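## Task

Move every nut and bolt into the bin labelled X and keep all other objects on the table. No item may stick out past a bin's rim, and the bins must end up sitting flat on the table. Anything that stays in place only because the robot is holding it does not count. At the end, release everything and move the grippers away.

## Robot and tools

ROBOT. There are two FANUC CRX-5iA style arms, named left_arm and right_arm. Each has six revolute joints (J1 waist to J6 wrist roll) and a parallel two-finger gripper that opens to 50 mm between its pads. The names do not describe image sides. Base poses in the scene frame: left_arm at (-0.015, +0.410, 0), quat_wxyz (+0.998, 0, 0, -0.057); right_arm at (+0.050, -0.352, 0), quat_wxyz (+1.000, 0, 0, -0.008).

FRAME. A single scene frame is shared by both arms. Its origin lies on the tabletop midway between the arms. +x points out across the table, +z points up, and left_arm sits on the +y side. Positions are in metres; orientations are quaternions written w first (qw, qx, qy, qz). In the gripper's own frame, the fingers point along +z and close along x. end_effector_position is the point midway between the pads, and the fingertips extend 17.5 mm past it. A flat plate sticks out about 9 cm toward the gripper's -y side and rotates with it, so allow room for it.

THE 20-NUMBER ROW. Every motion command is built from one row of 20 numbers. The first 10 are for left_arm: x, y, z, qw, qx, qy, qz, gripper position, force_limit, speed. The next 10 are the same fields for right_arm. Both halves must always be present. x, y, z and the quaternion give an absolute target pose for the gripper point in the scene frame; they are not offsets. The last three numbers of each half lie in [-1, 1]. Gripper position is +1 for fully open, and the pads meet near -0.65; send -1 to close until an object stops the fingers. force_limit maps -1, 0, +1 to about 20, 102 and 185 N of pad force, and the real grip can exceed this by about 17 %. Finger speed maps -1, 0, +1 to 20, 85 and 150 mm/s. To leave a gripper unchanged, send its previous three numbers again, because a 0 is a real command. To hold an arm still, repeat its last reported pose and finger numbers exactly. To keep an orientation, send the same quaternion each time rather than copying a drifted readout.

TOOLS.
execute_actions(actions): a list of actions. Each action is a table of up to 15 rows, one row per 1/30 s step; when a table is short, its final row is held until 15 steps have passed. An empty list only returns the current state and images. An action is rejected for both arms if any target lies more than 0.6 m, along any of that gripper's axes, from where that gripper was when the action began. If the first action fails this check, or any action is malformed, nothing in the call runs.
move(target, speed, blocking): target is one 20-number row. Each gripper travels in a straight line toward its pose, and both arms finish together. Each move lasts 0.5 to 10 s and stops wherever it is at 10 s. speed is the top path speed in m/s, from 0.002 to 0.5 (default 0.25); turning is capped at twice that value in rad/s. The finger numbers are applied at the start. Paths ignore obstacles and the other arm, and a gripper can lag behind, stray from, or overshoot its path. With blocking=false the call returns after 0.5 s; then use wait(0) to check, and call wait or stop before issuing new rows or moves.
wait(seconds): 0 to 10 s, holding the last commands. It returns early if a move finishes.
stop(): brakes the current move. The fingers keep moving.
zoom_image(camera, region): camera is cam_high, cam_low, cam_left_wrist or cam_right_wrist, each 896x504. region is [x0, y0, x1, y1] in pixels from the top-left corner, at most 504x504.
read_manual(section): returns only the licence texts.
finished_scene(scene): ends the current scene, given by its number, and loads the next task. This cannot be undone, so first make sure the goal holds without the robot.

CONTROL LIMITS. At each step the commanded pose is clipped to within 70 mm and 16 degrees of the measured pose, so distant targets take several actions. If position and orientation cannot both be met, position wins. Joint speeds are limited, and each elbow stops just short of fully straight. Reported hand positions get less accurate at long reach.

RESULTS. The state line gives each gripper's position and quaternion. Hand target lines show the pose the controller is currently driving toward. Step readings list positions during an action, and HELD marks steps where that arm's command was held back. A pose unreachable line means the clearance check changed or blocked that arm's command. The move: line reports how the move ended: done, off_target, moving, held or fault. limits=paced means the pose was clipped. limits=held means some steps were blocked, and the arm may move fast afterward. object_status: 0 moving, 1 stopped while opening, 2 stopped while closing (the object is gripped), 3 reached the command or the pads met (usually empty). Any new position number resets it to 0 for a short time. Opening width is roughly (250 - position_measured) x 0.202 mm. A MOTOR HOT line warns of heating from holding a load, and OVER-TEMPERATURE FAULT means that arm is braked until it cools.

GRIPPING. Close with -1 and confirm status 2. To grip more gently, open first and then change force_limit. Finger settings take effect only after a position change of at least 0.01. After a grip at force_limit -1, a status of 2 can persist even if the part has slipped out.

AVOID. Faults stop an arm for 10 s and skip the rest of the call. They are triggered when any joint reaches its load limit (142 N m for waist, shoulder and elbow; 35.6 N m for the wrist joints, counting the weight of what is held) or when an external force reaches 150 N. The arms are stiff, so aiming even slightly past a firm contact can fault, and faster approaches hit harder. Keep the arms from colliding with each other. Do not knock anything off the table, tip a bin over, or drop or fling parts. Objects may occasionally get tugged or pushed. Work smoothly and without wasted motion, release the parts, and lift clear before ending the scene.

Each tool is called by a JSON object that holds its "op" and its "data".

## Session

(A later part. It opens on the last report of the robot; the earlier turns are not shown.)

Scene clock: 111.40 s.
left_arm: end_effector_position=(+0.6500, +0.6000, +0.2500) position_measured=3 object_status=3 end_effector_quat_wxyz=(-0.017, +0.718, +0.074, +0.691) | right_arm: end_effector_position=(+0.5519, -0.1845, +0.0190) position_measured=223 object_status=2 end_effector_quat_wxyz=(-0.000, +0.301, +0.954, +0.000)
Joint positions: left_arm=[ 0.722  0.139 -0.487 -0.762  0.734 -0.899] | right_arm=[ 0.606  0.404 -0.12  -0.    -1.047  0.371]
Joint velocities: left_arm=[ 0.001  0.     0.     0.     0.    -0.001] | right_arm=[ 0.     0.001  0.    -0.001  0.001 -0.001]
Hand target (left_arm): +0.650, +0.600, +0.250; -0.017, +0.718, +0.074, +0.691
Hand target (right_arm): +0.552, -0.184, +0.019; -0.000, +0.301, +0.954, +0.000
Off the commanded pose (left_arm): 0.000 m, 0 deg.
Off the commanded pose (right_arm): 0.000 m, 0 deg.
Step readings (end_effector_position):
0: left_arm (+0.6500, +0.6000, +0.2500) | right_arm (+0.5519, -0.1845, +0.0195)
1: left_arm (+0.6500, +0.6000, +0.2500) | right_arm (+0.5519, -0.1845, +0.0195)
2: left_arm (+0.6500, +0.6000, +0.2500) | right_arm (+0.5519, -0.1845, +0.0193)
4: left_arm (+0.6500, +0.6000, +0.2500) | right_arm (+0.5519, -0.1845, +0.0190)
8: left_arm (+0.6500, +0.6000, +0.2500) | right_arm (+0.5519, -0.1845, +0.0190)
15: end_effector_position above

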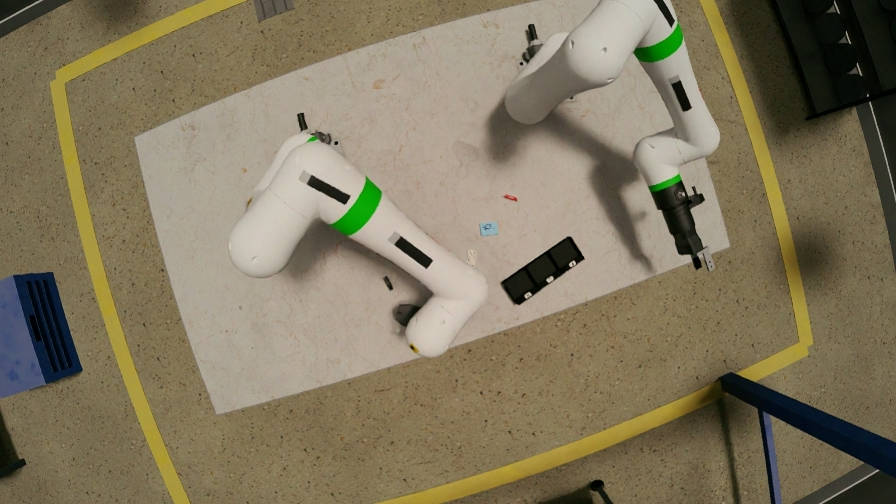

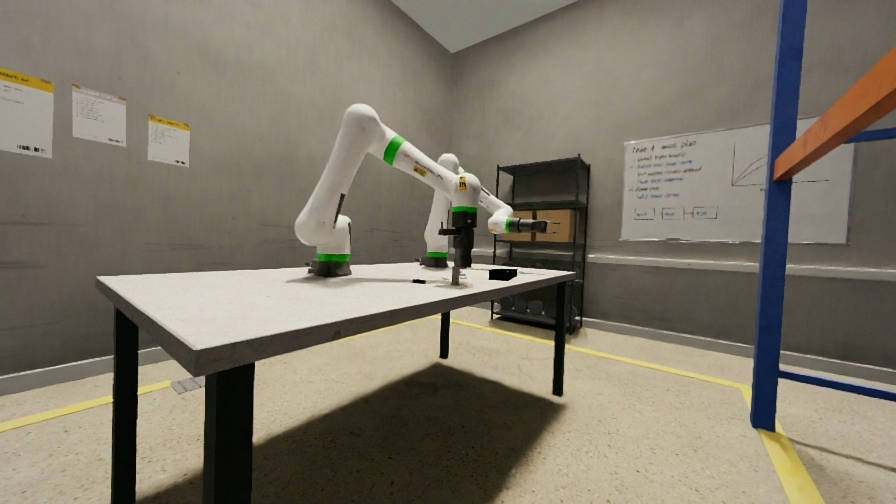

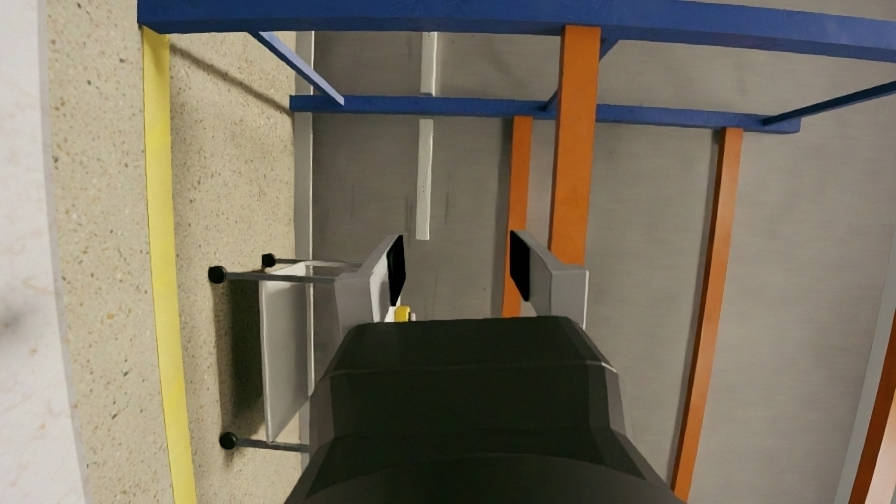

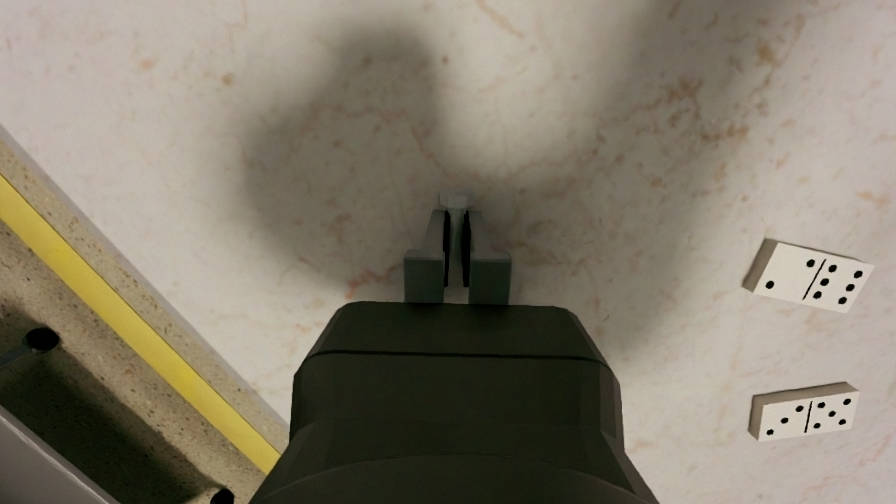

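{"op": "execute_actions", "data": {"actions": [[[0.65,0.6,0.25,-0.0168,0.7182,0.074,0.6912,1,-1,0,0.5519,-0.1845,0.019,0,0.3007,0.9537,0,-1,-0.5,-0.3],[0.65,0.6,0.25,-0.0168,0.7182,0.074,0.6912,1,-1,0,0.5519,-0.1845,0.0192,0,0.3007,0.9537,0,-1,-0.5,-0.3],[0.65,0.6,0.25,-0.0168,0.7182,0.074,0.6912,1,-1,0,0.5519,-0.1845,0.0196,0,0.3007,0.9537,0,-1,-0.5,-0.3],[0.65,0.6,0.25,-0.0168,0.7182,0.074,0.6912,1,-1,0,0.5519,-0.1845,0.0203,0,0.3007,0.9537,0,-1,-0.5,-0.3],[0.65,0.6,0.25,-0.0168,0.7182,0.074,0.6912,1,-1,0,0.5519,-0.1845,0.0215,0,0.3007,0.9537,0,-1,-0.5,-0.3],[0.65,0.6,0.25,-0.0168,0.7182,0.074,0.6912,1,-1,0,0.5519,-0.1845,0.0231,0,0.3007,0.9537,0,-1,-0.5,-0.3],[0.65,0.6,0.25,-0.0168,0.7182,0.074,0.6912,1,-1,0,0.5519,-0.1843,0.0252,0,0.3005,0.9538,0,-1,-0.5,-0.3],[0.65,0.6,0.25,-0.0168,0.7182,0.074,0.6912,1,-1,0,0.5519,-0.1839,0.0277,0,0.3001,0.9539,0,-1,-0.5,-0.3],[0.65,0.6,0.25,-0.0168,0.7182,0.074,0.6912,1,-1,0,0.5519,-0.1832,0.0307,0,0.2992,0.9542,0,-1,-0.5,-0.3],[0.65,0.6,0.25,-0.0168,0.7182,0.074,0.6912,1,-1,0,0.5519,-0.182,0.0342,0,0.2979,0.9546,0,-1,-0.5,-0.3],[0.65,0.6,0.25,-0.0168,0.7182,0.074,0.6912,1,-1,0,0.5518,-0.1802,0.0381,0,0.296,0.9552,0,-1,-0.5,-0.3],[0.65,0.6,0.25,-0.0168,0.7182,0.074,0.6912,1,-1,0,0.5518,-0.1779,0.0424,0,0.2934,0.956,0,-1,-0.5,-0.3],[0.65,0.6,0.25,-0.0168,0.7182,0.074,0.6912,1,-1,0,0.5518,-0.175,0.0469,0,0.2902,0.957,0,-1,-0.5,-0.3],[0.65,0.6,0.25,-0.0168,0.7182,0.074,0.6912,1,-1,0,0.5517,-0.1714,0.0518,0,0.2861,0.9582,0,-1,-0.5,-0.3],[0.65,0.6,0.25,-0.0168,0.7182,0.074,0.6912,1,-1,0,0.5516,-0.1671,0.0568,0,0.2813,0.9596,0,-1,-0.5,-0.3]],[[0.65,0.6,0.25,-0.0168,0.7182,0.074,0.6912,1,-1,0,0.5516,-0.162,0.0619,0,0.2757,0.9612,0,-1,-0.5,-0.3],[0.65,0.6,0.25,-0.0168,0.7182,0.074,0.6912,1,-1,0,0.5515,-0.1562,0.0671,0,0.2692,0.9631,0,-1,-0.5,-0.3],[0.65,0.6,0.25,-0.0168,0.7182,0.074,0.6912,1,-1,0,0.5514,-0.1497,0.0722,0,0.2619,0.9651,0,-1,-0.5,-0.3],[0.65,0.6,0.25,-0.0168,0.7182,0.074,0.6912,1,-1,0,0.5513,-0.1424,0.0772,0,0.2537,0.9673,0,-1,-0.5,-0.3],[0.65,0.6,0.25,-0.0168,0.7182,0.074,0.6912,1,-1,0,0.5511,-0.1344,0.0821,0,0.2448,0.9696,0,-1,-0.5,-0.3],[0.65,0.6,0.25,-0.0168,0.7182,0.074,0.6912,1,-1,0,0.551,-0.1257,0.0866,0,0.235,0.972,0,-1,-0.5,-0.3],[0.65,0.6,0.25,-0.0168,0.7182,0.074,0.6912,1,-1,0,0.5509,-0.1164,0.0909,0,0.2244,0.9745,0,-1,-0.5,-0.3],[0.65,0.6,0.25,-0.0168,0.7182,0.074,0.6912,1,-1,0,0.5507,-0.1064,0.0948,0,0.2131,0.977,0,-1,-0.5,-0.3],[0.65,0.6,0.25,-0.0168,0.7182,0.074,0.6912,1,-1,0,0.5506,-0.0959,0.0983,0,0.2011,0.9796,0,-1,-0.5,-0.3],[0.65,0.6,0.25,-0.0168,0.7182,0.074,0.6912,1,-1,0,0.5504,-0.0848,0.1013,0,0.1885,0.9821,0,-1,-0.5,-0.3],[0.65,0.6,0.25,-0.0168,0.7182,0.074,0.6912,1,-1,0,0.5502,-0.0732,0.1038,0,0.1753,0.9845,0,-1,-0.5,-0.3],[0.65,0.6,0.25,-0.0168,0.7182,0.074,0.6912,1,-1,0,0.55,-0.0612,0.1059,0,0.1615,0.9869,0,-1,-0.5,-0.3],[0.65,0.6,0.25,-0.0168,0.7182,0.074,0.6912,1,-1,0,0.5498,-0.0488,0.1075,0,0.1473,0.9891,0,-1,-0.5,-0.3],[0.65,0.6,0.25,-0.0168,0.7182,0.074,0.6912,1,-1,0,0.5496,-0.0361,0.1087,0,0.1327,0.9912,0,-1,-0.5,-0.3],[0.65,0.6,0.25,-0.0168,0.7182,0.074,0.6912,1,-1,0,0.5495,-0.0232,0.1094,0,0.1178,0.993,0,-1,-0.5,-0.3]],[[0.65,0.6,0.25,-0.0168,0.7182,0.074,0.6912,1,-1,0,0.5493,-0.0101,0.1098,0,0.1027,0.9947,0,-1,-0.5,-0.3],[0.65,0.6,0.25,-0.0168,0.7182,0.074,0.6912,1,-1,0,0.5491,0.0031,0.11,0,0.0874,0.9962,0,-1,-0.5,-0.3],[0.65,0.6,0.25,-0.0168,0.7182,0.074,0.6912,1,-1,0,0.5488,0.0164,0.11,0,0.0721,0.9974,0,-1,-0.5,-0.3],[0.65,0.6,0.25,-0.0168,0.7182,0.074,0.6912,1,-1,0,0.5486,0.0296,0.11,0,0.0568,0.9984,0,-1,-0.5,-0.3],[0.65,0.6,0.25,-0.0168,0.7182,0.074,0.6912,1,-1,0,0.5484,0.0427,0.11,0,0.0416,0.9991,0,-1,-0.5,-0.3],[0.65,0.6,0.25,-0.0168,0.7182,0.074,0.6912,1,-1,0,0.5483,0.0556,0.11,0,0.0266,0.9996,0,-1,-0.5,-0.3],[0.65,0.6,0.25,-0.0168,0.7182,0.074,0.6912,1,-1,0,0.5481,0.0683,0.11,0,0.0119,0.9999,0,-1,-0.5,-0.3],[0.65,0.6,0.25,-0.0168,0.7182,0.074,0.6912,1,-1,0,0.5479,0.0807,0.11,0,-0.0025,1,0,-1,-0.5,-0.3],[0.65,0.6,0.25,-0.0168,0.7182,0.074,0.6912,1,-1,0,0.5477,0.0927,0.11,0,-0.0165,0.9999,0,-1,-0.5,-0.3],[0.65,0.6,0.25,-0.0168,0.7182,0.074,0.6912,1,-1,0,0.5475,0.1043,0.11,0,-0.0299,0.9996,0,-1,-0.5,-0.3],[0.65,0.6,0.25,-0.0168,0.7182,0.074,0.6912,1,-1,0,0.5473,0.1154,0.11,0,-0.0428,0.9991,0,-1,-0.5,-0.3],[0.65,0.6,0.25,-0.0168,0.7182,0.074,0.6912,1,-1,0,0.5472,0.1259,0.1098,0,-0.055,0.9985,0,-1,-0.5,-0.3],[0.65,0.6,0.25,-0.0168,0.7182,0.074,0.6912,1,-1,0,0.547,0.1359,0.1094,0,-0.0666,0.9978,0,-1,-0.5,-0.3],[0.65,0.6,0.25,-0.0168,0.7182,0.074,0.6912,1,-1,0,0.5469,0.1452,0.1088,0,-0.0774,0.997,0,-1,-0.5,-0.3],[0.65,0.6,0.25,-0.0168,0.7182,0.074,0.6912,1,-1,0,0.5468,0.1539,0.108,0,-0.0875,0.9962,0,-1,-0.5,-0.3]],[[0.65,0.6,0.25,-0.0168,0.7182,0.074,0.6912,1,-1,0,0.5466,0.1619,0.107,0,-0.0967,0.9953,0,-1,-0.5,-0.3],[0.65,0.6,0.25,-0.0168,0.7182,0.074,0.6912,1,-1,0,0.5465,0.1692,0.1058,0,-0.1051,0.9945,0,-1,-0.5,-0.3],[0.65,0.6,0.25,-0.0168,0.7182,0.074,0.6912,1,-1,0,0.5464,0.1757,0.1045,0,-0.1126,0.9936,0,-1,-0.5,-0.3],[0.65,0.6,0.25,-0.0168,0.7182,0.074,0.6912,1,-1,0,0.5463,0.1815,0.1031,0,-0.1193,0.9929,0,-1,-0.5,-0.3],[0.65,0.6,0.25,-0.0168,0.7182,0.074,0.6912,1,-1,0,0.5463,0.1866,0.1017,0,-0.1251,0.9921,0,-1,-0.5,-0.3],[0.65,0.6,0.25,-0.0168,0.7182,0.074,0.6912,1,-1,0,0.5462,0.1909,0.1003,0,-0.1301,0.9915,0,-1,-0.5,-0.3],[0.65,0.6,0.25,-0.0168,0.7182,0.074,0.6912,1,-1,0,0.5461,0.1945,0.099,0,-0.1343,0.9909,0,-1,-0.5,-0.3],[0.65,0.6,0.25,-0.0168,0.7182,0.074,0.6912,1,-1,0,0.5461,0.1974,0.0978,0,-0.1377,0.9905,0,-1,-0.5,-0.3],[0.65,0.6,0.25,-0.0168,0.7182,0.074,0.6912,1,-1,0,0.5461,0.1997,0.0968,0,-0.1403,0.9901,0,-1,-0.5,-0.3],[0.65,0.6,0.25,-0.0168,0.7182,0.074,0.6912,1,-1,0,0.546,0.2015,0.096,0,-0.1423,0.9898,0,-1,-0.5,-0.3],[0.65,0.6,0.25,-0.0168,0.7182,0.074,0.6912,1,-1,0,0.546,0.2027,0.0955,0,-0.1437,0.9896,0,-1,-0.5,-0.3],[0.65,0.6,0.25,-0.0168,0.7182,0.074,0.6912,1,-1,0,0.546,0.2034,0.0952,0,-0.1446,0.9895,0,-1,-0.5,-0.3],[0.65,0.6,0.25,-0.0168,0.7182,0.074,0.6912,1,-1,0,0.546,0.2038,0.095,0,-0.145,0.9894,0,-1,-0.5,-0.3],[0.65,0.6,0.25,-0.0168,0.7182,0.074,0.6912,1,-1,0,0.546,0.204,0.095,0,-0.1452,0.9894,0,-1,-0.5,-0.3]]]}}

Scene clock: 219.70 s.
left_arm: end_effector_position=(+0.6500, +0.6000, +0.2500) position_measured=3 object_status=3 end_effector_quat_wxyz=(-0.017, +0.718, +0.074, +0.691) | right_arm: end_effector_position=(+0.5460, +0.2032, +0.0953) position_measured=223 object_status=2 end_effector_quat_wxyz=(+0.001, -0.144, +0.990, +0.001)
Joint positions: left_arm=[ 0.722  0.139 -0.487 -0.762  0.734 -0.899] | right_arm=[ 1.06   0.882  0.83   0.001 -1.517  0.817]
Joint velocities: left_arm=[ 0.001  0.    -0.     0.     0.     0.002] | right_arm=[ 0.008  0.122  0.199 -0.011 -0.109  0.039]
Hand target (left_arm): +0.650, +0.600, +0.250; -0.017, +0.718, +0.074, +0.691
Hand target (right_arm): +0.546, +0.204, +0.095; +0.000, -0.145, +0.989, +0.000
Off the commanded pose (left_arm): 0.000 m, 0 deg.
Off the commanded pose (right_arm): 0.001 m, 0 deg.
Step readings (end_effector_position; steps 1 to 15: 1st action; 16 to 30: 2nd action; 31 to 45: 3rd action; 46 to 60: 4th action):
0: left_arm (+0.6500, +0.6000, +0.2500) | right_arm (+0.5519, -0.1845, +0.0190)
1: left_arm (+0.6500, +0.6000, +0.2500) | right_arm (+0.5519, -0.1845, +0.0190)
2: left_arm (+0.6500, +0.6000, +0.2500) | right_arm (+0.5519, -0.1845, +0.0190)
4: left_arm (+0.6500, +0.6000, +0.2500) | right_arm (+0.5519, -0.1845, +0.0191)
8: left_arm (+0.6500, +0.6000, +0.2500) | right_arm (+0.5519, -0.1845, +0.0236)
15: left_arm (+0.6500, +0.6000, +0.2500) | right_arm (+0.5519, -0.1753, +0.0460)
16: left_arm (+0.6500, +0.6000, +0.2500) | right_arm (+0.5518, -0.1719, +0.0506)
17: left_arm (+0.6500, +0.6000, +0.2500) | right_arm (+0.5517, -0.1679, +0.0553)
19: left_arm (+0.6500, +0.6000, +0.2500) | right_arm (+0.5515, -0.1582, +0.0648)
23: left_arm (+0.6500, +0.6000, +0.2500) | right_arm (+0.5510, -0.1310, +0.0838)
30: left_arm (+0.6500, +0.6000, +0.2500) | right_arm (+0.5487, -0.0619, +0.1052)
31: left_arm (+0.6500, +0.6000, +0.2500) | right_arm (+0.5484, -0.0502, +0.1067)
32: left_arm (+0.6500, +0.6000, +0.2500) | right_arm (+0.5479, -0.0384, +0.1080)
34: left_arm (+0.6500, +0.6000, +0.2500) | right_arm (+0.5470, -0.0140, +0.1094)
38: left_arm (+0.6500, +0.6000, +0.2500) | right_arm (+0.5455, +0.0351, +0.1103)
45: left_arm (+0.6500, +0.6000, +0.2500) | right_arm (+0.5441, +0.1147, +0.1100)
46: left_arm (+0.6500, +0.6000, +0.2500) | right_arm (+0.5440, +0.1248, +0.1096)
47: left_arm (+0.6500, +0.6000, +0.2500) | right_arm (+0.5440, +0.1343, +0.1090)
49: left_arm (+0.6500, +0.6000, +0.2500) | right_arm (+0.5440, +0.1520, +0.1074)
53: left_arm (+0.6500, +0.6000, +0.2500) | right_arm (+0.5445, +0.1803, +0.1022)
60: end_effector_position above

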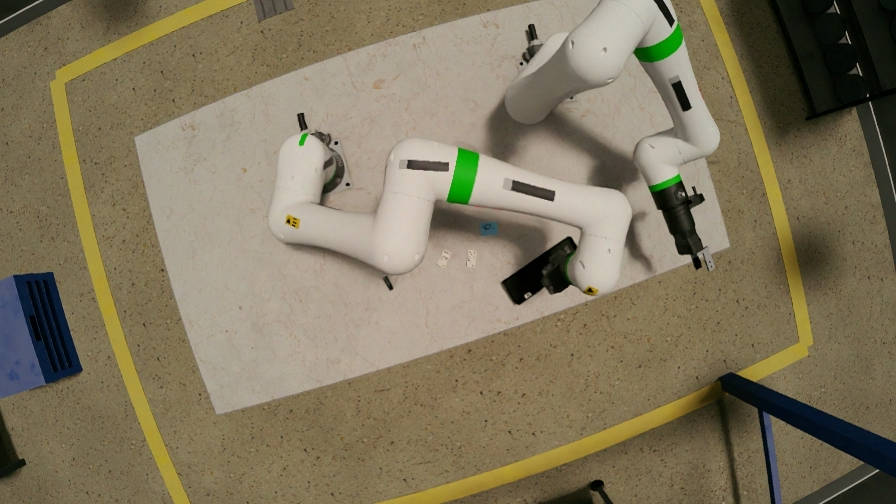

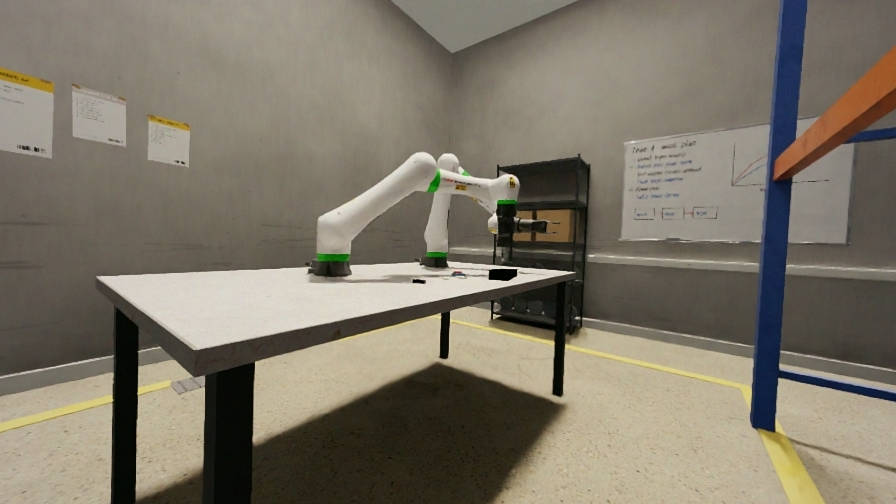

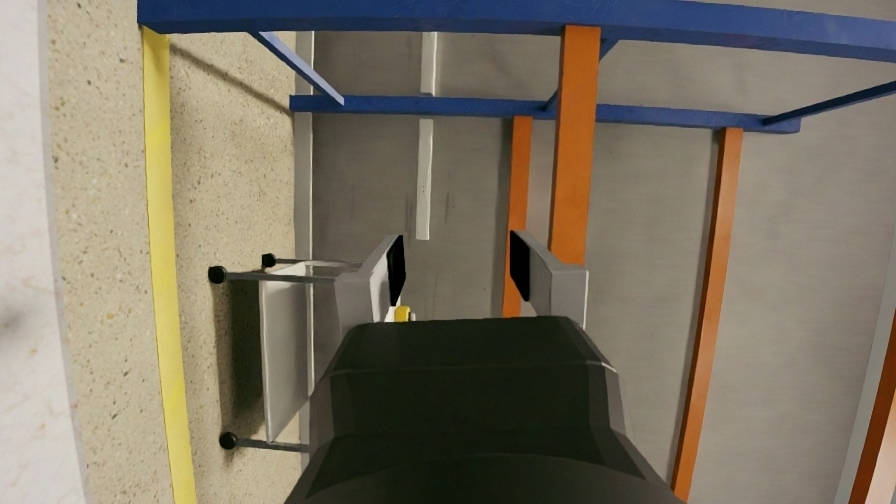

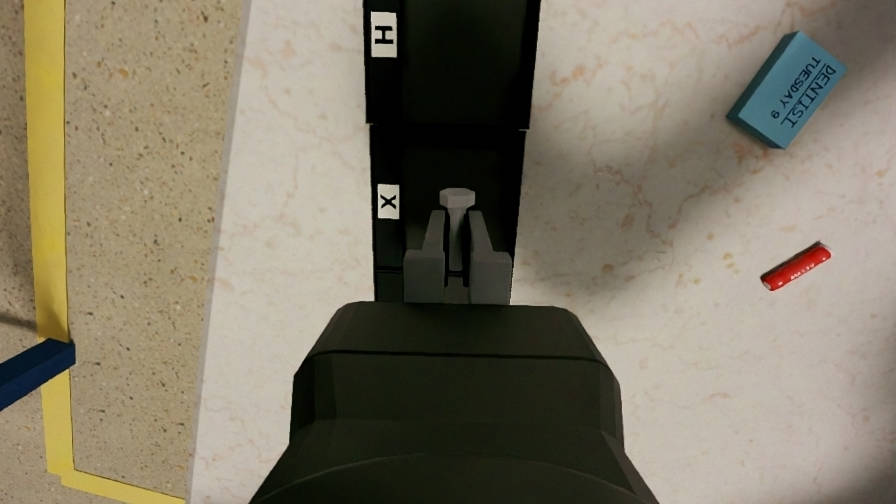

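{"op": "execute_actions", "data": {"actions": []}}

Scene clock: 234.07 s.
left_arm: end_effector_position=(+0.6500, +0.6000, +0.2500) position_measured=3 object_status=3 end_effector_quat_wxyz=(-0.017, +0.718, +0.074, +0.691) | right_arm: end_effector_position=(+0.5462, +0.2041, +0.0951) position_measured=223 object_status=2 end_effector_quat_wxyz=(+0.000, -0.145, +0.989, +0.000)
Joint positions: left_arm=[ 0.722  0.139 -0.487 -0.762  0.734 -0.899] | right_arm=[ 1.06   0.887  0.838  0.    -1.522  0.818]
Joint velocities: left_arm=[-0.001  0.    -0.001 -0.     0.001 -0.001] | right_arm=[ 0.     0.001  0.001  0.001 -0.001 -0.001]
Hand target (left_arm): +0.650, +0.600, +0.250; -0.017, +0.718, +0.074, +0.691
Hand target (right_arm): +0.546, +0.204, +0.095; +0.000, -0.145, +0.989, +0.000
Off the commanded pose (left_arm): 0.000 m, 0 deg.
Off the commanded pose (right_arm): 0.000 m, 0 deg.

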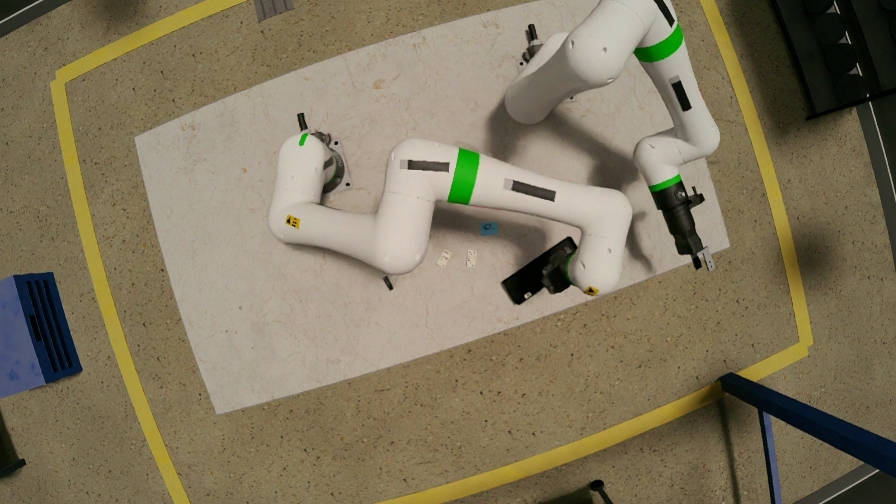

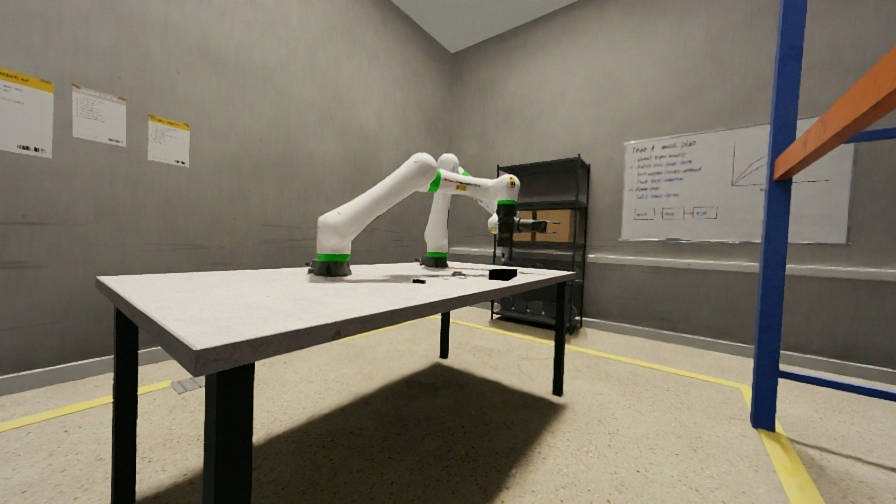

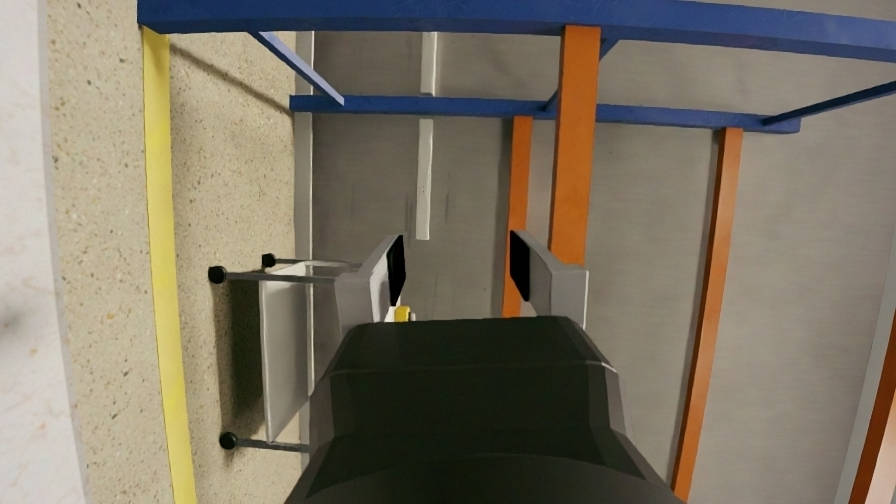

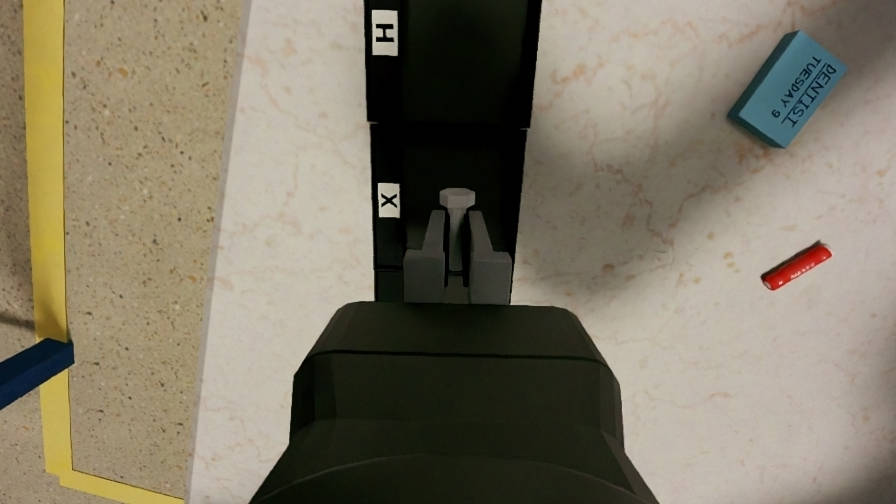

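{"op": "move", "data": {"target": [0.65,0.6,0.25,-0.0168,0.7182,0.074,0.6912,1,-1,0,0.547,0.191,0.048,0,-0.1452,0.9894,0,-1,-0.5,-0.3], "speed": 0.1}}

Scene clock: 239.37 s.
left_arm: end_effector_position=(+0.6500, +0.6000, +0.2500) position_measured=3 object_status=3 end_effector_quat_wxyz=(-0.017, +0.718, +0.074, +0.691) | right_arm: end_effector_position=(+0.5469, +0.1910, +0.0480) position_measured=223 object_status=2 end_effector_quat_wxyz=(-0.000, -0.145, +0.989, +0.000)
Joint positions: left_arm=[ 0.722  0.139 -0.487 -0.762  0.734 -0.899] | right_arm=[ 1.05   0.872  0.703 -0.    -1.401  0.829]
Joint velocities: left_arm=[ 0.001  0.    -0.    -0.    -0.    -0.   ] | right_arm=[ 0.    -0.    -0.    -0.     0.    -0.001]
Hand target (left_arm): +0.650, +0.600, +0.250; -0.017, +0.718, +0.074, +0.691
Hand target (right_arm): +0.547, +0.191, +0.048; -0.000, -0.145, +0.989, +0.000
Off the commanded pose (left_arm): 0.000 m, 0 deg.
Off the commanded pose (right_arm): 0.000 m, 0 deg.
move: done

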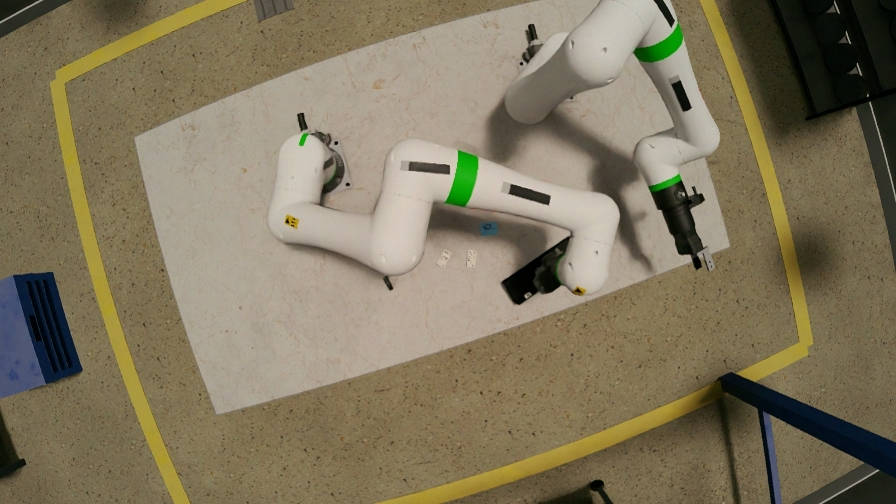

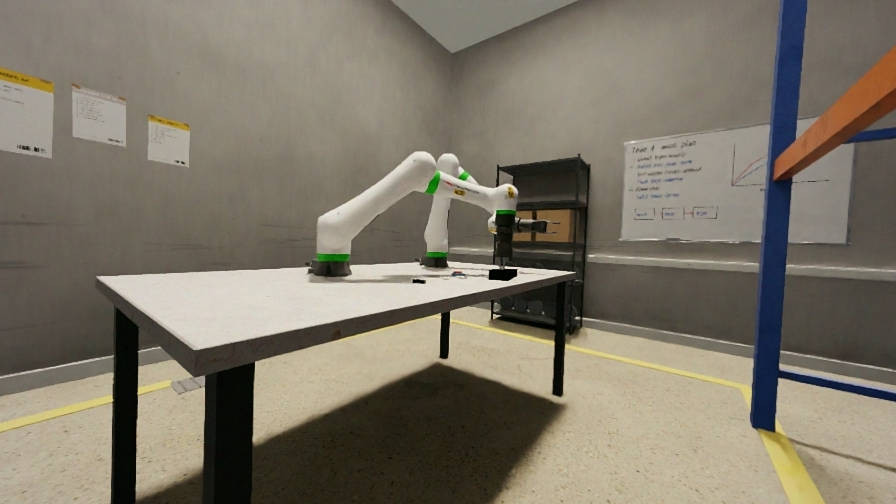

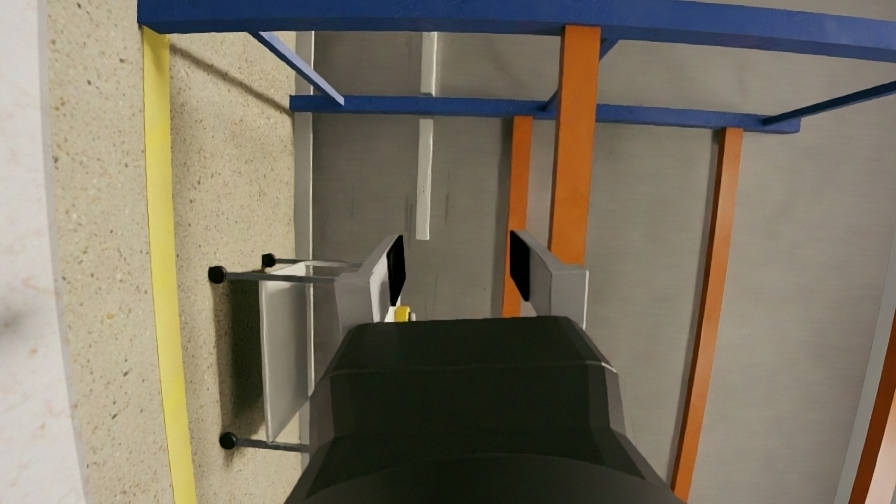

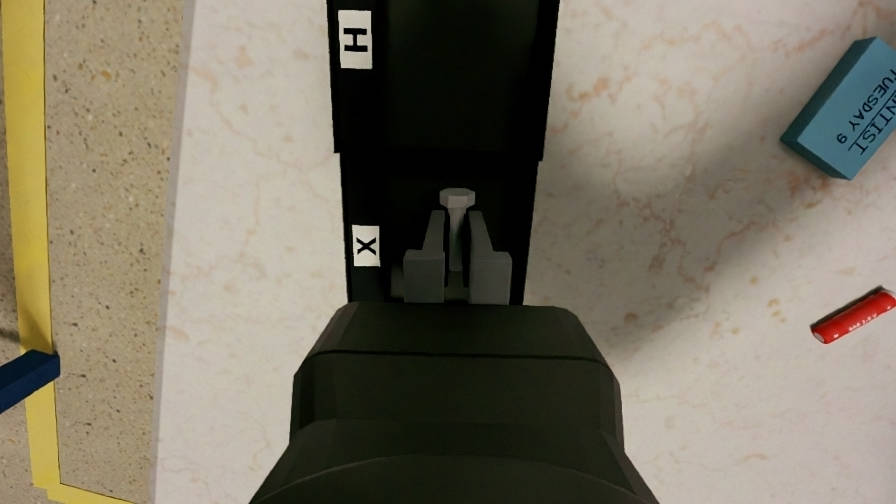

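{"op": "zoom_image", "data": {"camera": "cam_right_wrist", "region": [320, 110, 600, 320]}}

Region (320, 110, 600, 320) of cam_right_wrist's 896x504 image, scaled by 1.800, with more detail than that image has; it fills the top 378 rows of this view, and the rest is white.

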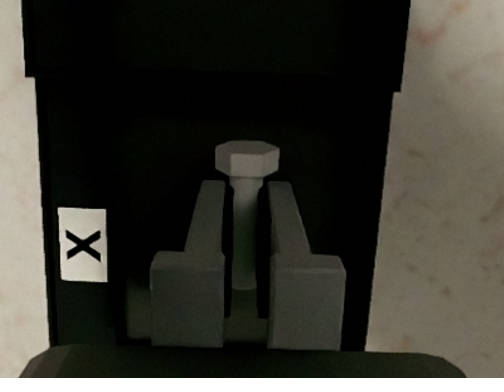

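{"op": "move", "data": {"target": [0.65,0.6,0.25,-0.0168,0.7182,0.074,0.6912,1,-1,0,0.547,0.191,0.027,0,-0.1452,0.9894,0,-1,-0.5,-0.3], "speed": 0.04}}

Scene clock: 256.83 s.
left_arm: end_effector_position=(+0.6500, +0.6000, +0.2500) position_measured=3 object_status=3 end_effector_quat_wxyz=(-0.017, +0.718, +0.074, +0.691) | right_arm: end_effector_position=(+0.5470, +0.1910, +0.0270) position_measured=223 object_status=2 end_effector_quat_wxyz=(+0.000, -0.145, +0.989, +0.000)
Joint positions: left_arm=[ 0.722  0.139 -0.487 -0.762  0.734 -0.899] | right_arm=[ 1.05   0.885  0.675 -0.    -1.361  0.829]
Joint velocities: left_arm=[ 0.     0.     0.    -0.001  0.     0.   ] | right_arm=[ 0.     0.     0.001 -0.    -0.001  0.001]
Hand target (left_arm): +0.650, +0.600, +0.250; -0.017, +0.718, +0.074, +0.691
Hand target (right_arm): +0.547, +0.191, +0.027; -0.000, -0.145, +0.989, +0.000
Off the commanded pose (left_arm): 0.000 m, 0 deg.
Off the commanded pose (right_arm): 0.000 m, 0 deg.
move: done

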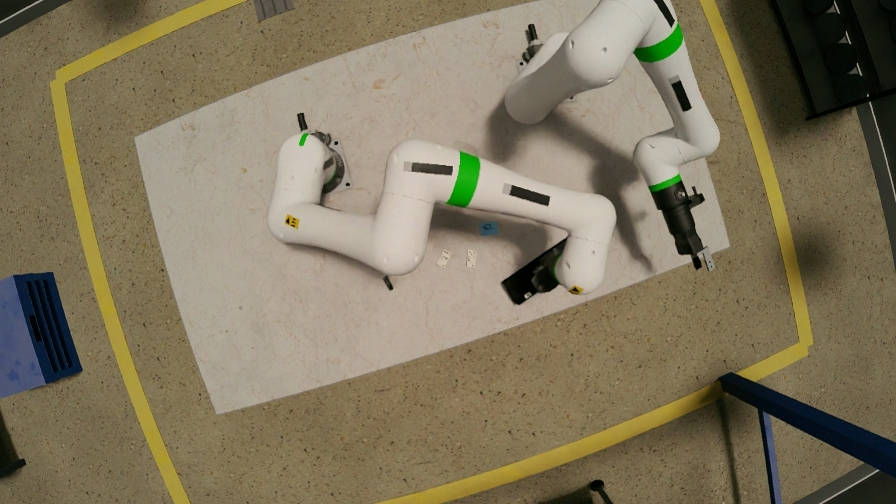

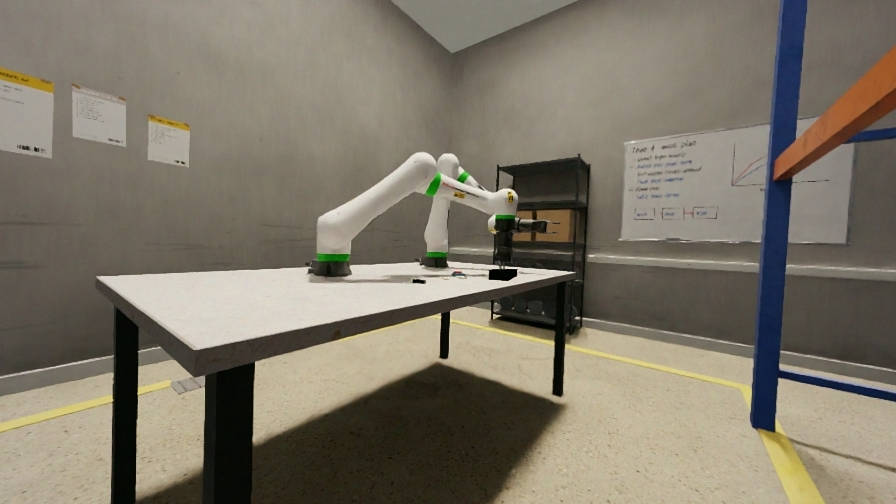

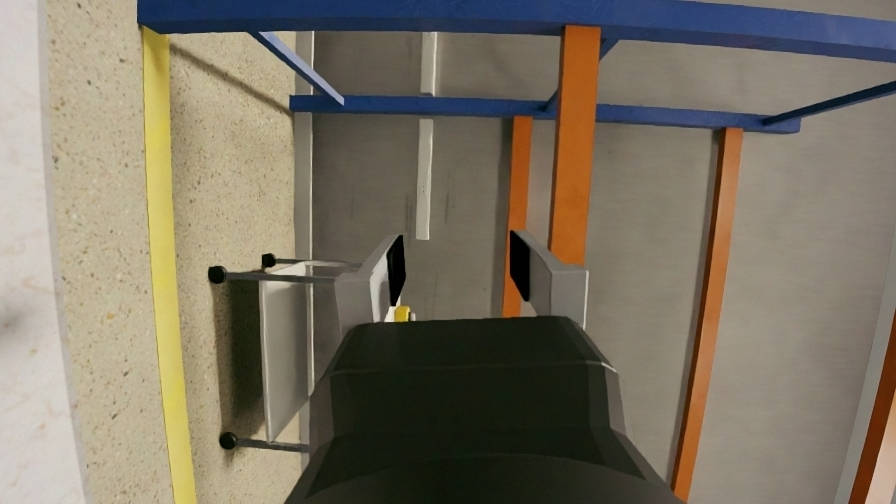

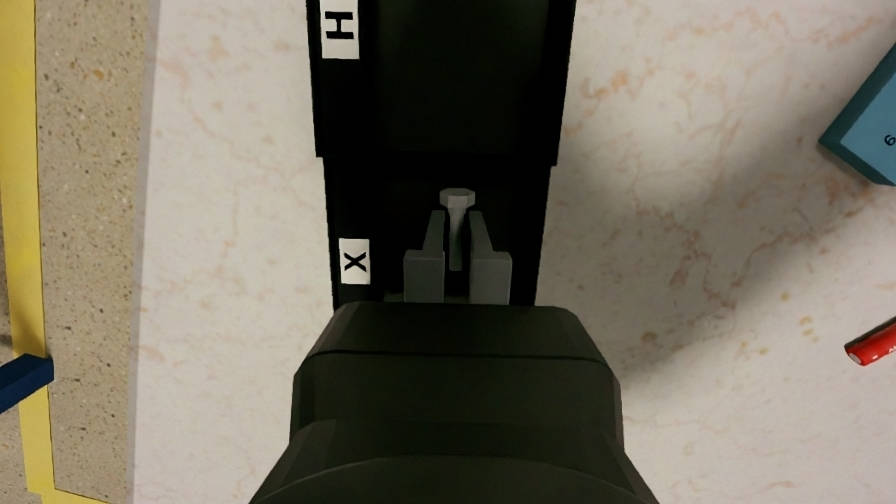

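{"op": "execute_actions", "data": {"actions": [[[0.65,0.6,0.25,-0.0168,0.7182,0.074,0.6912,1,-1,0,0.547,0.191,0.027,0,-0.1452,0.9894,0,-0.05,-0.5,-0.5]]]}}

Scene clock: 259.80 s.
left_arm: end_effector_position=(+0.6500, +0.6000, +0.2500) position_measured=3 object_status=3 end_effector_quat_wxyz=(-0.017, +0.718, +0.074, +0.691) | right_arm: end_effector_position=(+0.5470, +0.1910, +0.0270) position_measured=160 object_status=3 end_effector_quat_wxyz=(-0.000, -0.145, +0.989, -0.000)
Joint positions: left_arm=[ 0.722  0.139 -0.487 -0.762  0.734 -0.899] | right_arm=[ 1.05   0.885  0.675 -0.    -1.361  0.829]
Joint velocities: left_arm=[ 0.     0.    -0.     0.     0.001  0.   ] | right_arm=[-0.    -0.001 -0.001  0.     0.002  0.001]
Hand target (left_arm): +0.650, +0.600, +0.250; -0.017, +0.718, +0.074, +0.691
Hand target (right_arm): +0.547, +0.191, +0.027; +0.000, -0.145, +0.989, +0.000
Off the commanded pose (left_arm): 0.000 m, 0 deg.
Off the commanded pose (right_arm): 0.000 m, 0 deg.
Step readings (end_effector_position):
0: left_arm (+0.6500, +0.6000, +0.2500) | right_arm (+0.5470, +0.1910, +0.0270)
1: left_arm (+0.6500, +0.6000, +0.2500) | right_arm (+0.5470, +0.1910, +0.0270)
2: left_arm (+0.6500, +0.6000, +0.2500) | right_arm (+0.5470, +0.1910, +0.0270)
4: left_arm (+0.6500, +0.6000, +0.2500) | right_arm (+0.5470, +0.1910, +0.0270)
8: left_arm (+0.6500, +0.6000, +0.2500) | right_arm (+0.5470, +0.1910, +0.0270)
15: end_effector_position above

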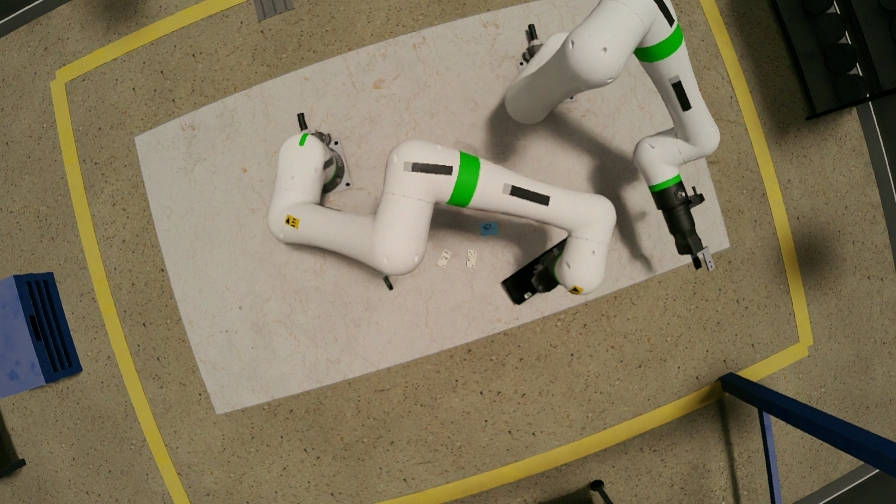

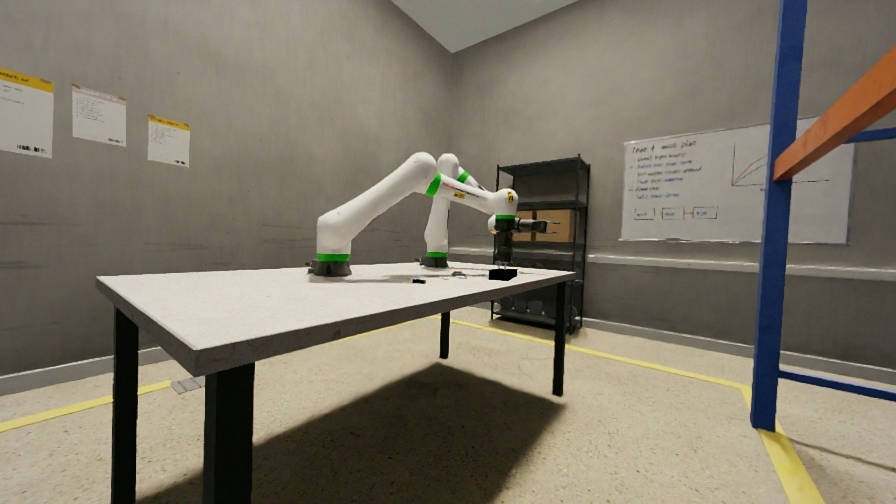

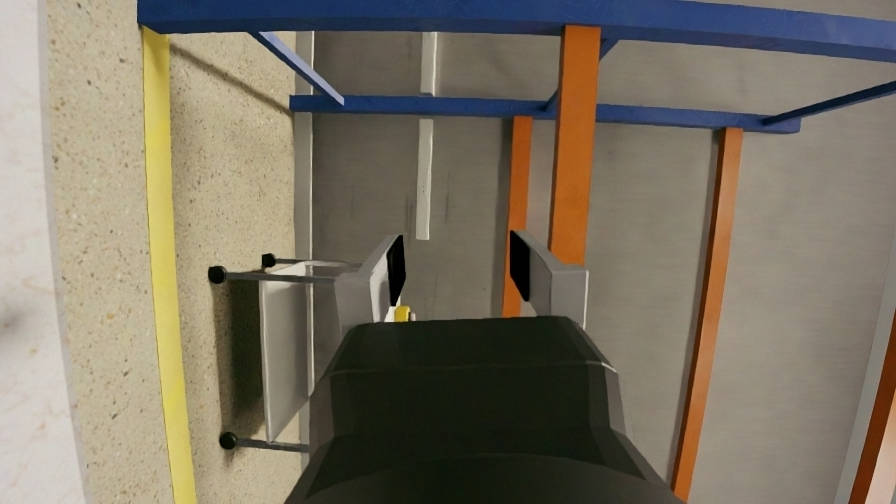

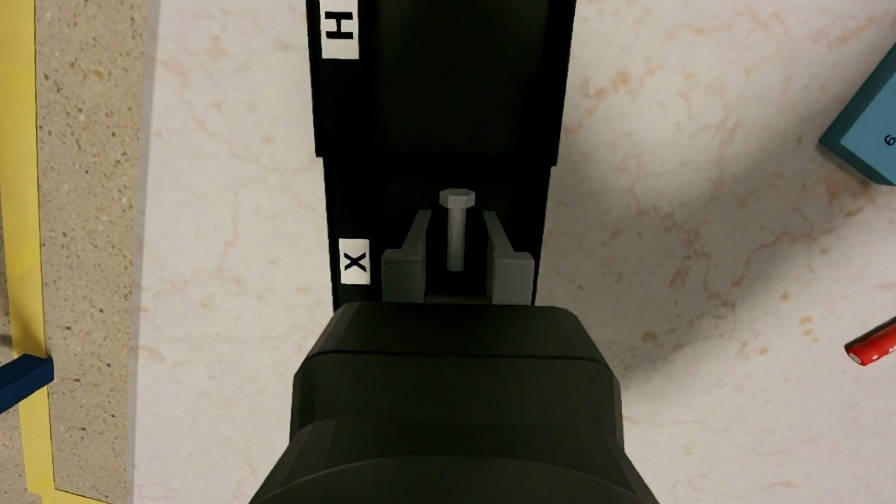

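{"op": "move", "data": {"target": [0.65,0.6,0.25,-0.0168,0.7182,0.074,0.6912,1,-1,0,0.542,0.172,0.175,0,-0.1452,0.9894,0,-0.05,-0.5,-0.5], "speed": 0.2}}

Scene clock: 269.93 s.
left_arm: end_effector_position=(+0.6500, +0.6000, +0.2500) position_measured=3 object_status=3 end_effector_quat_wxyz=(-0.017, +0.718, +0.074, +0.691) | right_arm: end_effector_position=(+0.5420, +0.1721, +0.1749) position_measured=160 object_status=3 end_effector_quat_wxyz=(+0.000, -0.145, +0.989, -0.000)
Joint positions: left_arm=[ 0.722  0.139 -0.487 -0.762  0.734 -0.899] | right_arm=[ 1.043  0.79   0.858  0.    -1.639  0.836]
Joint velocities: left_arm=[ 0.001  0.     0.     0.    -0.001  0.001] | right_arm=[ 0.     0.001  0.001 -0.001 -0.001  0.   ]
Hand target (left_arm): +0.650, +0.600, +0.250; -0.017, +0.718, +0.074, +0.691
Hand target (right_arm): +0.542, +0.172, +0.175; +0.000, -0.145, +0.989, -0.000
Off the commanded pose (left_arm): 0.000 m, 0 deg.
Off the commanded pose (right_arm): 0.000 m, 0 deg.
move: done

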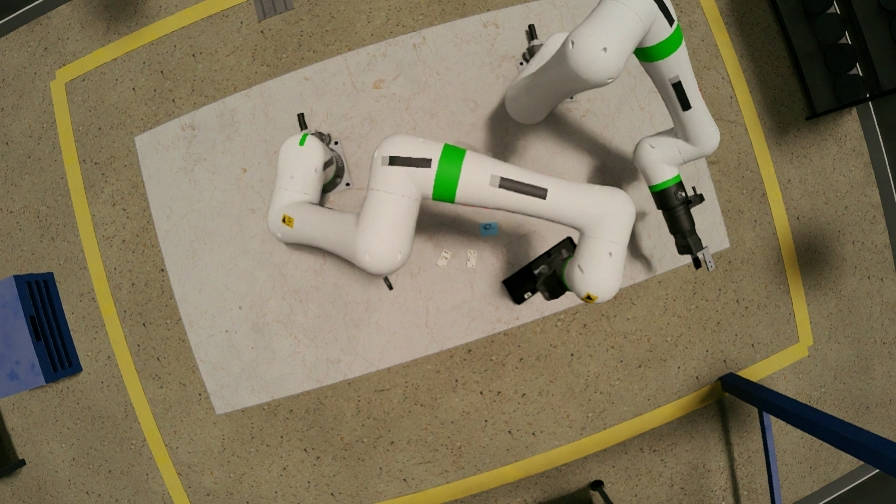

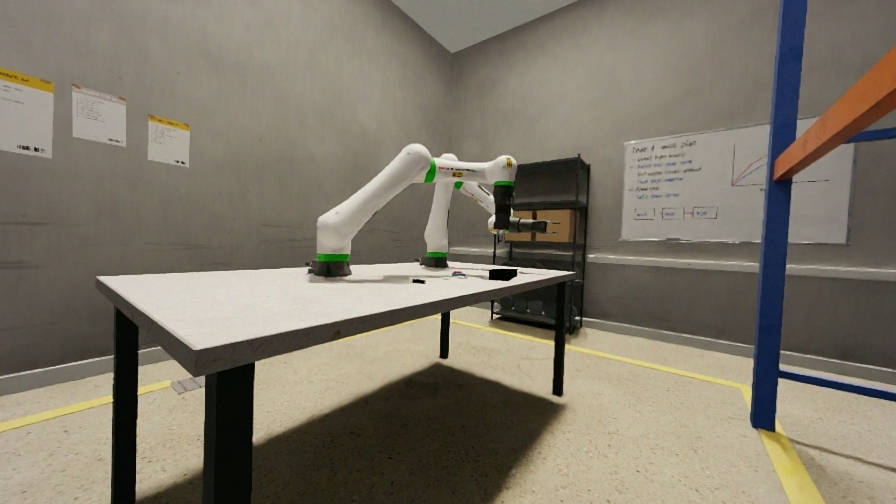

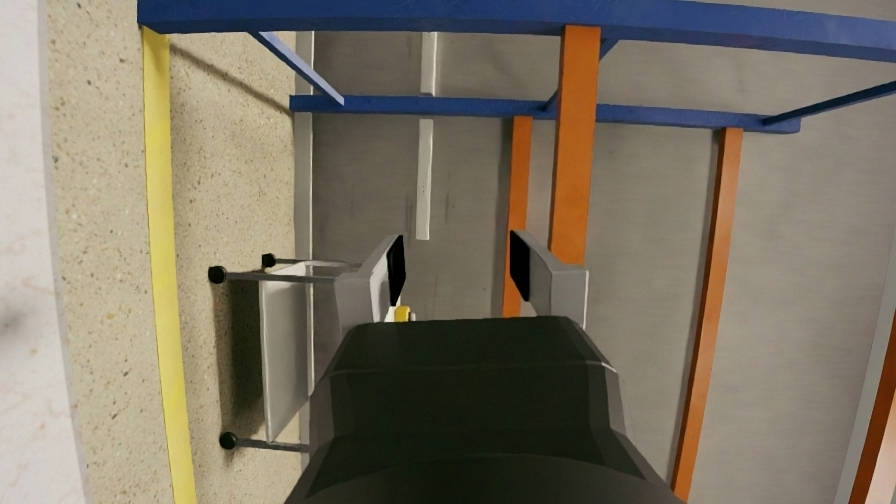

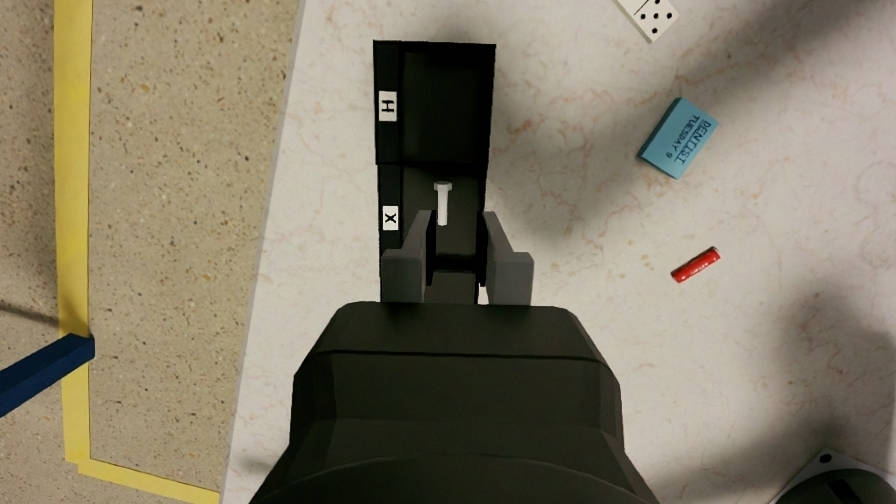

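{"op": "zoom_image", "data": {"camera": "cam_high", "region": [340, 200, 620, 330]}}

{"op": "zoom_image", "data": {"camera": "cam_low", "region": [340, 240, 600, 310]}}

Region (340, 200, 620, 330) of cam_high's 896x504 image, scaled by 1.800, with more detail than that image has; it fills the top 234 rows of this view, and the rest is white.

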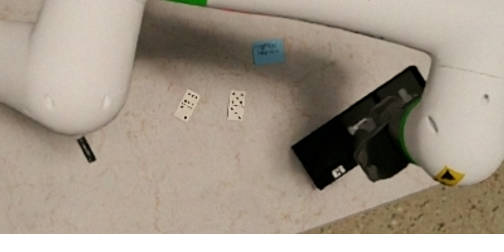

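Region (340, 240, 600, 310) of cam_low's 896x504 image, scaled by 1.938, with more detail than that image has; it fills the top 136 rows of this view, and the rest is white.

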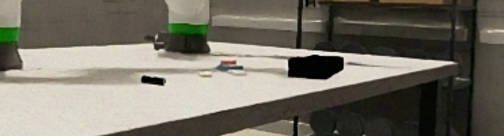

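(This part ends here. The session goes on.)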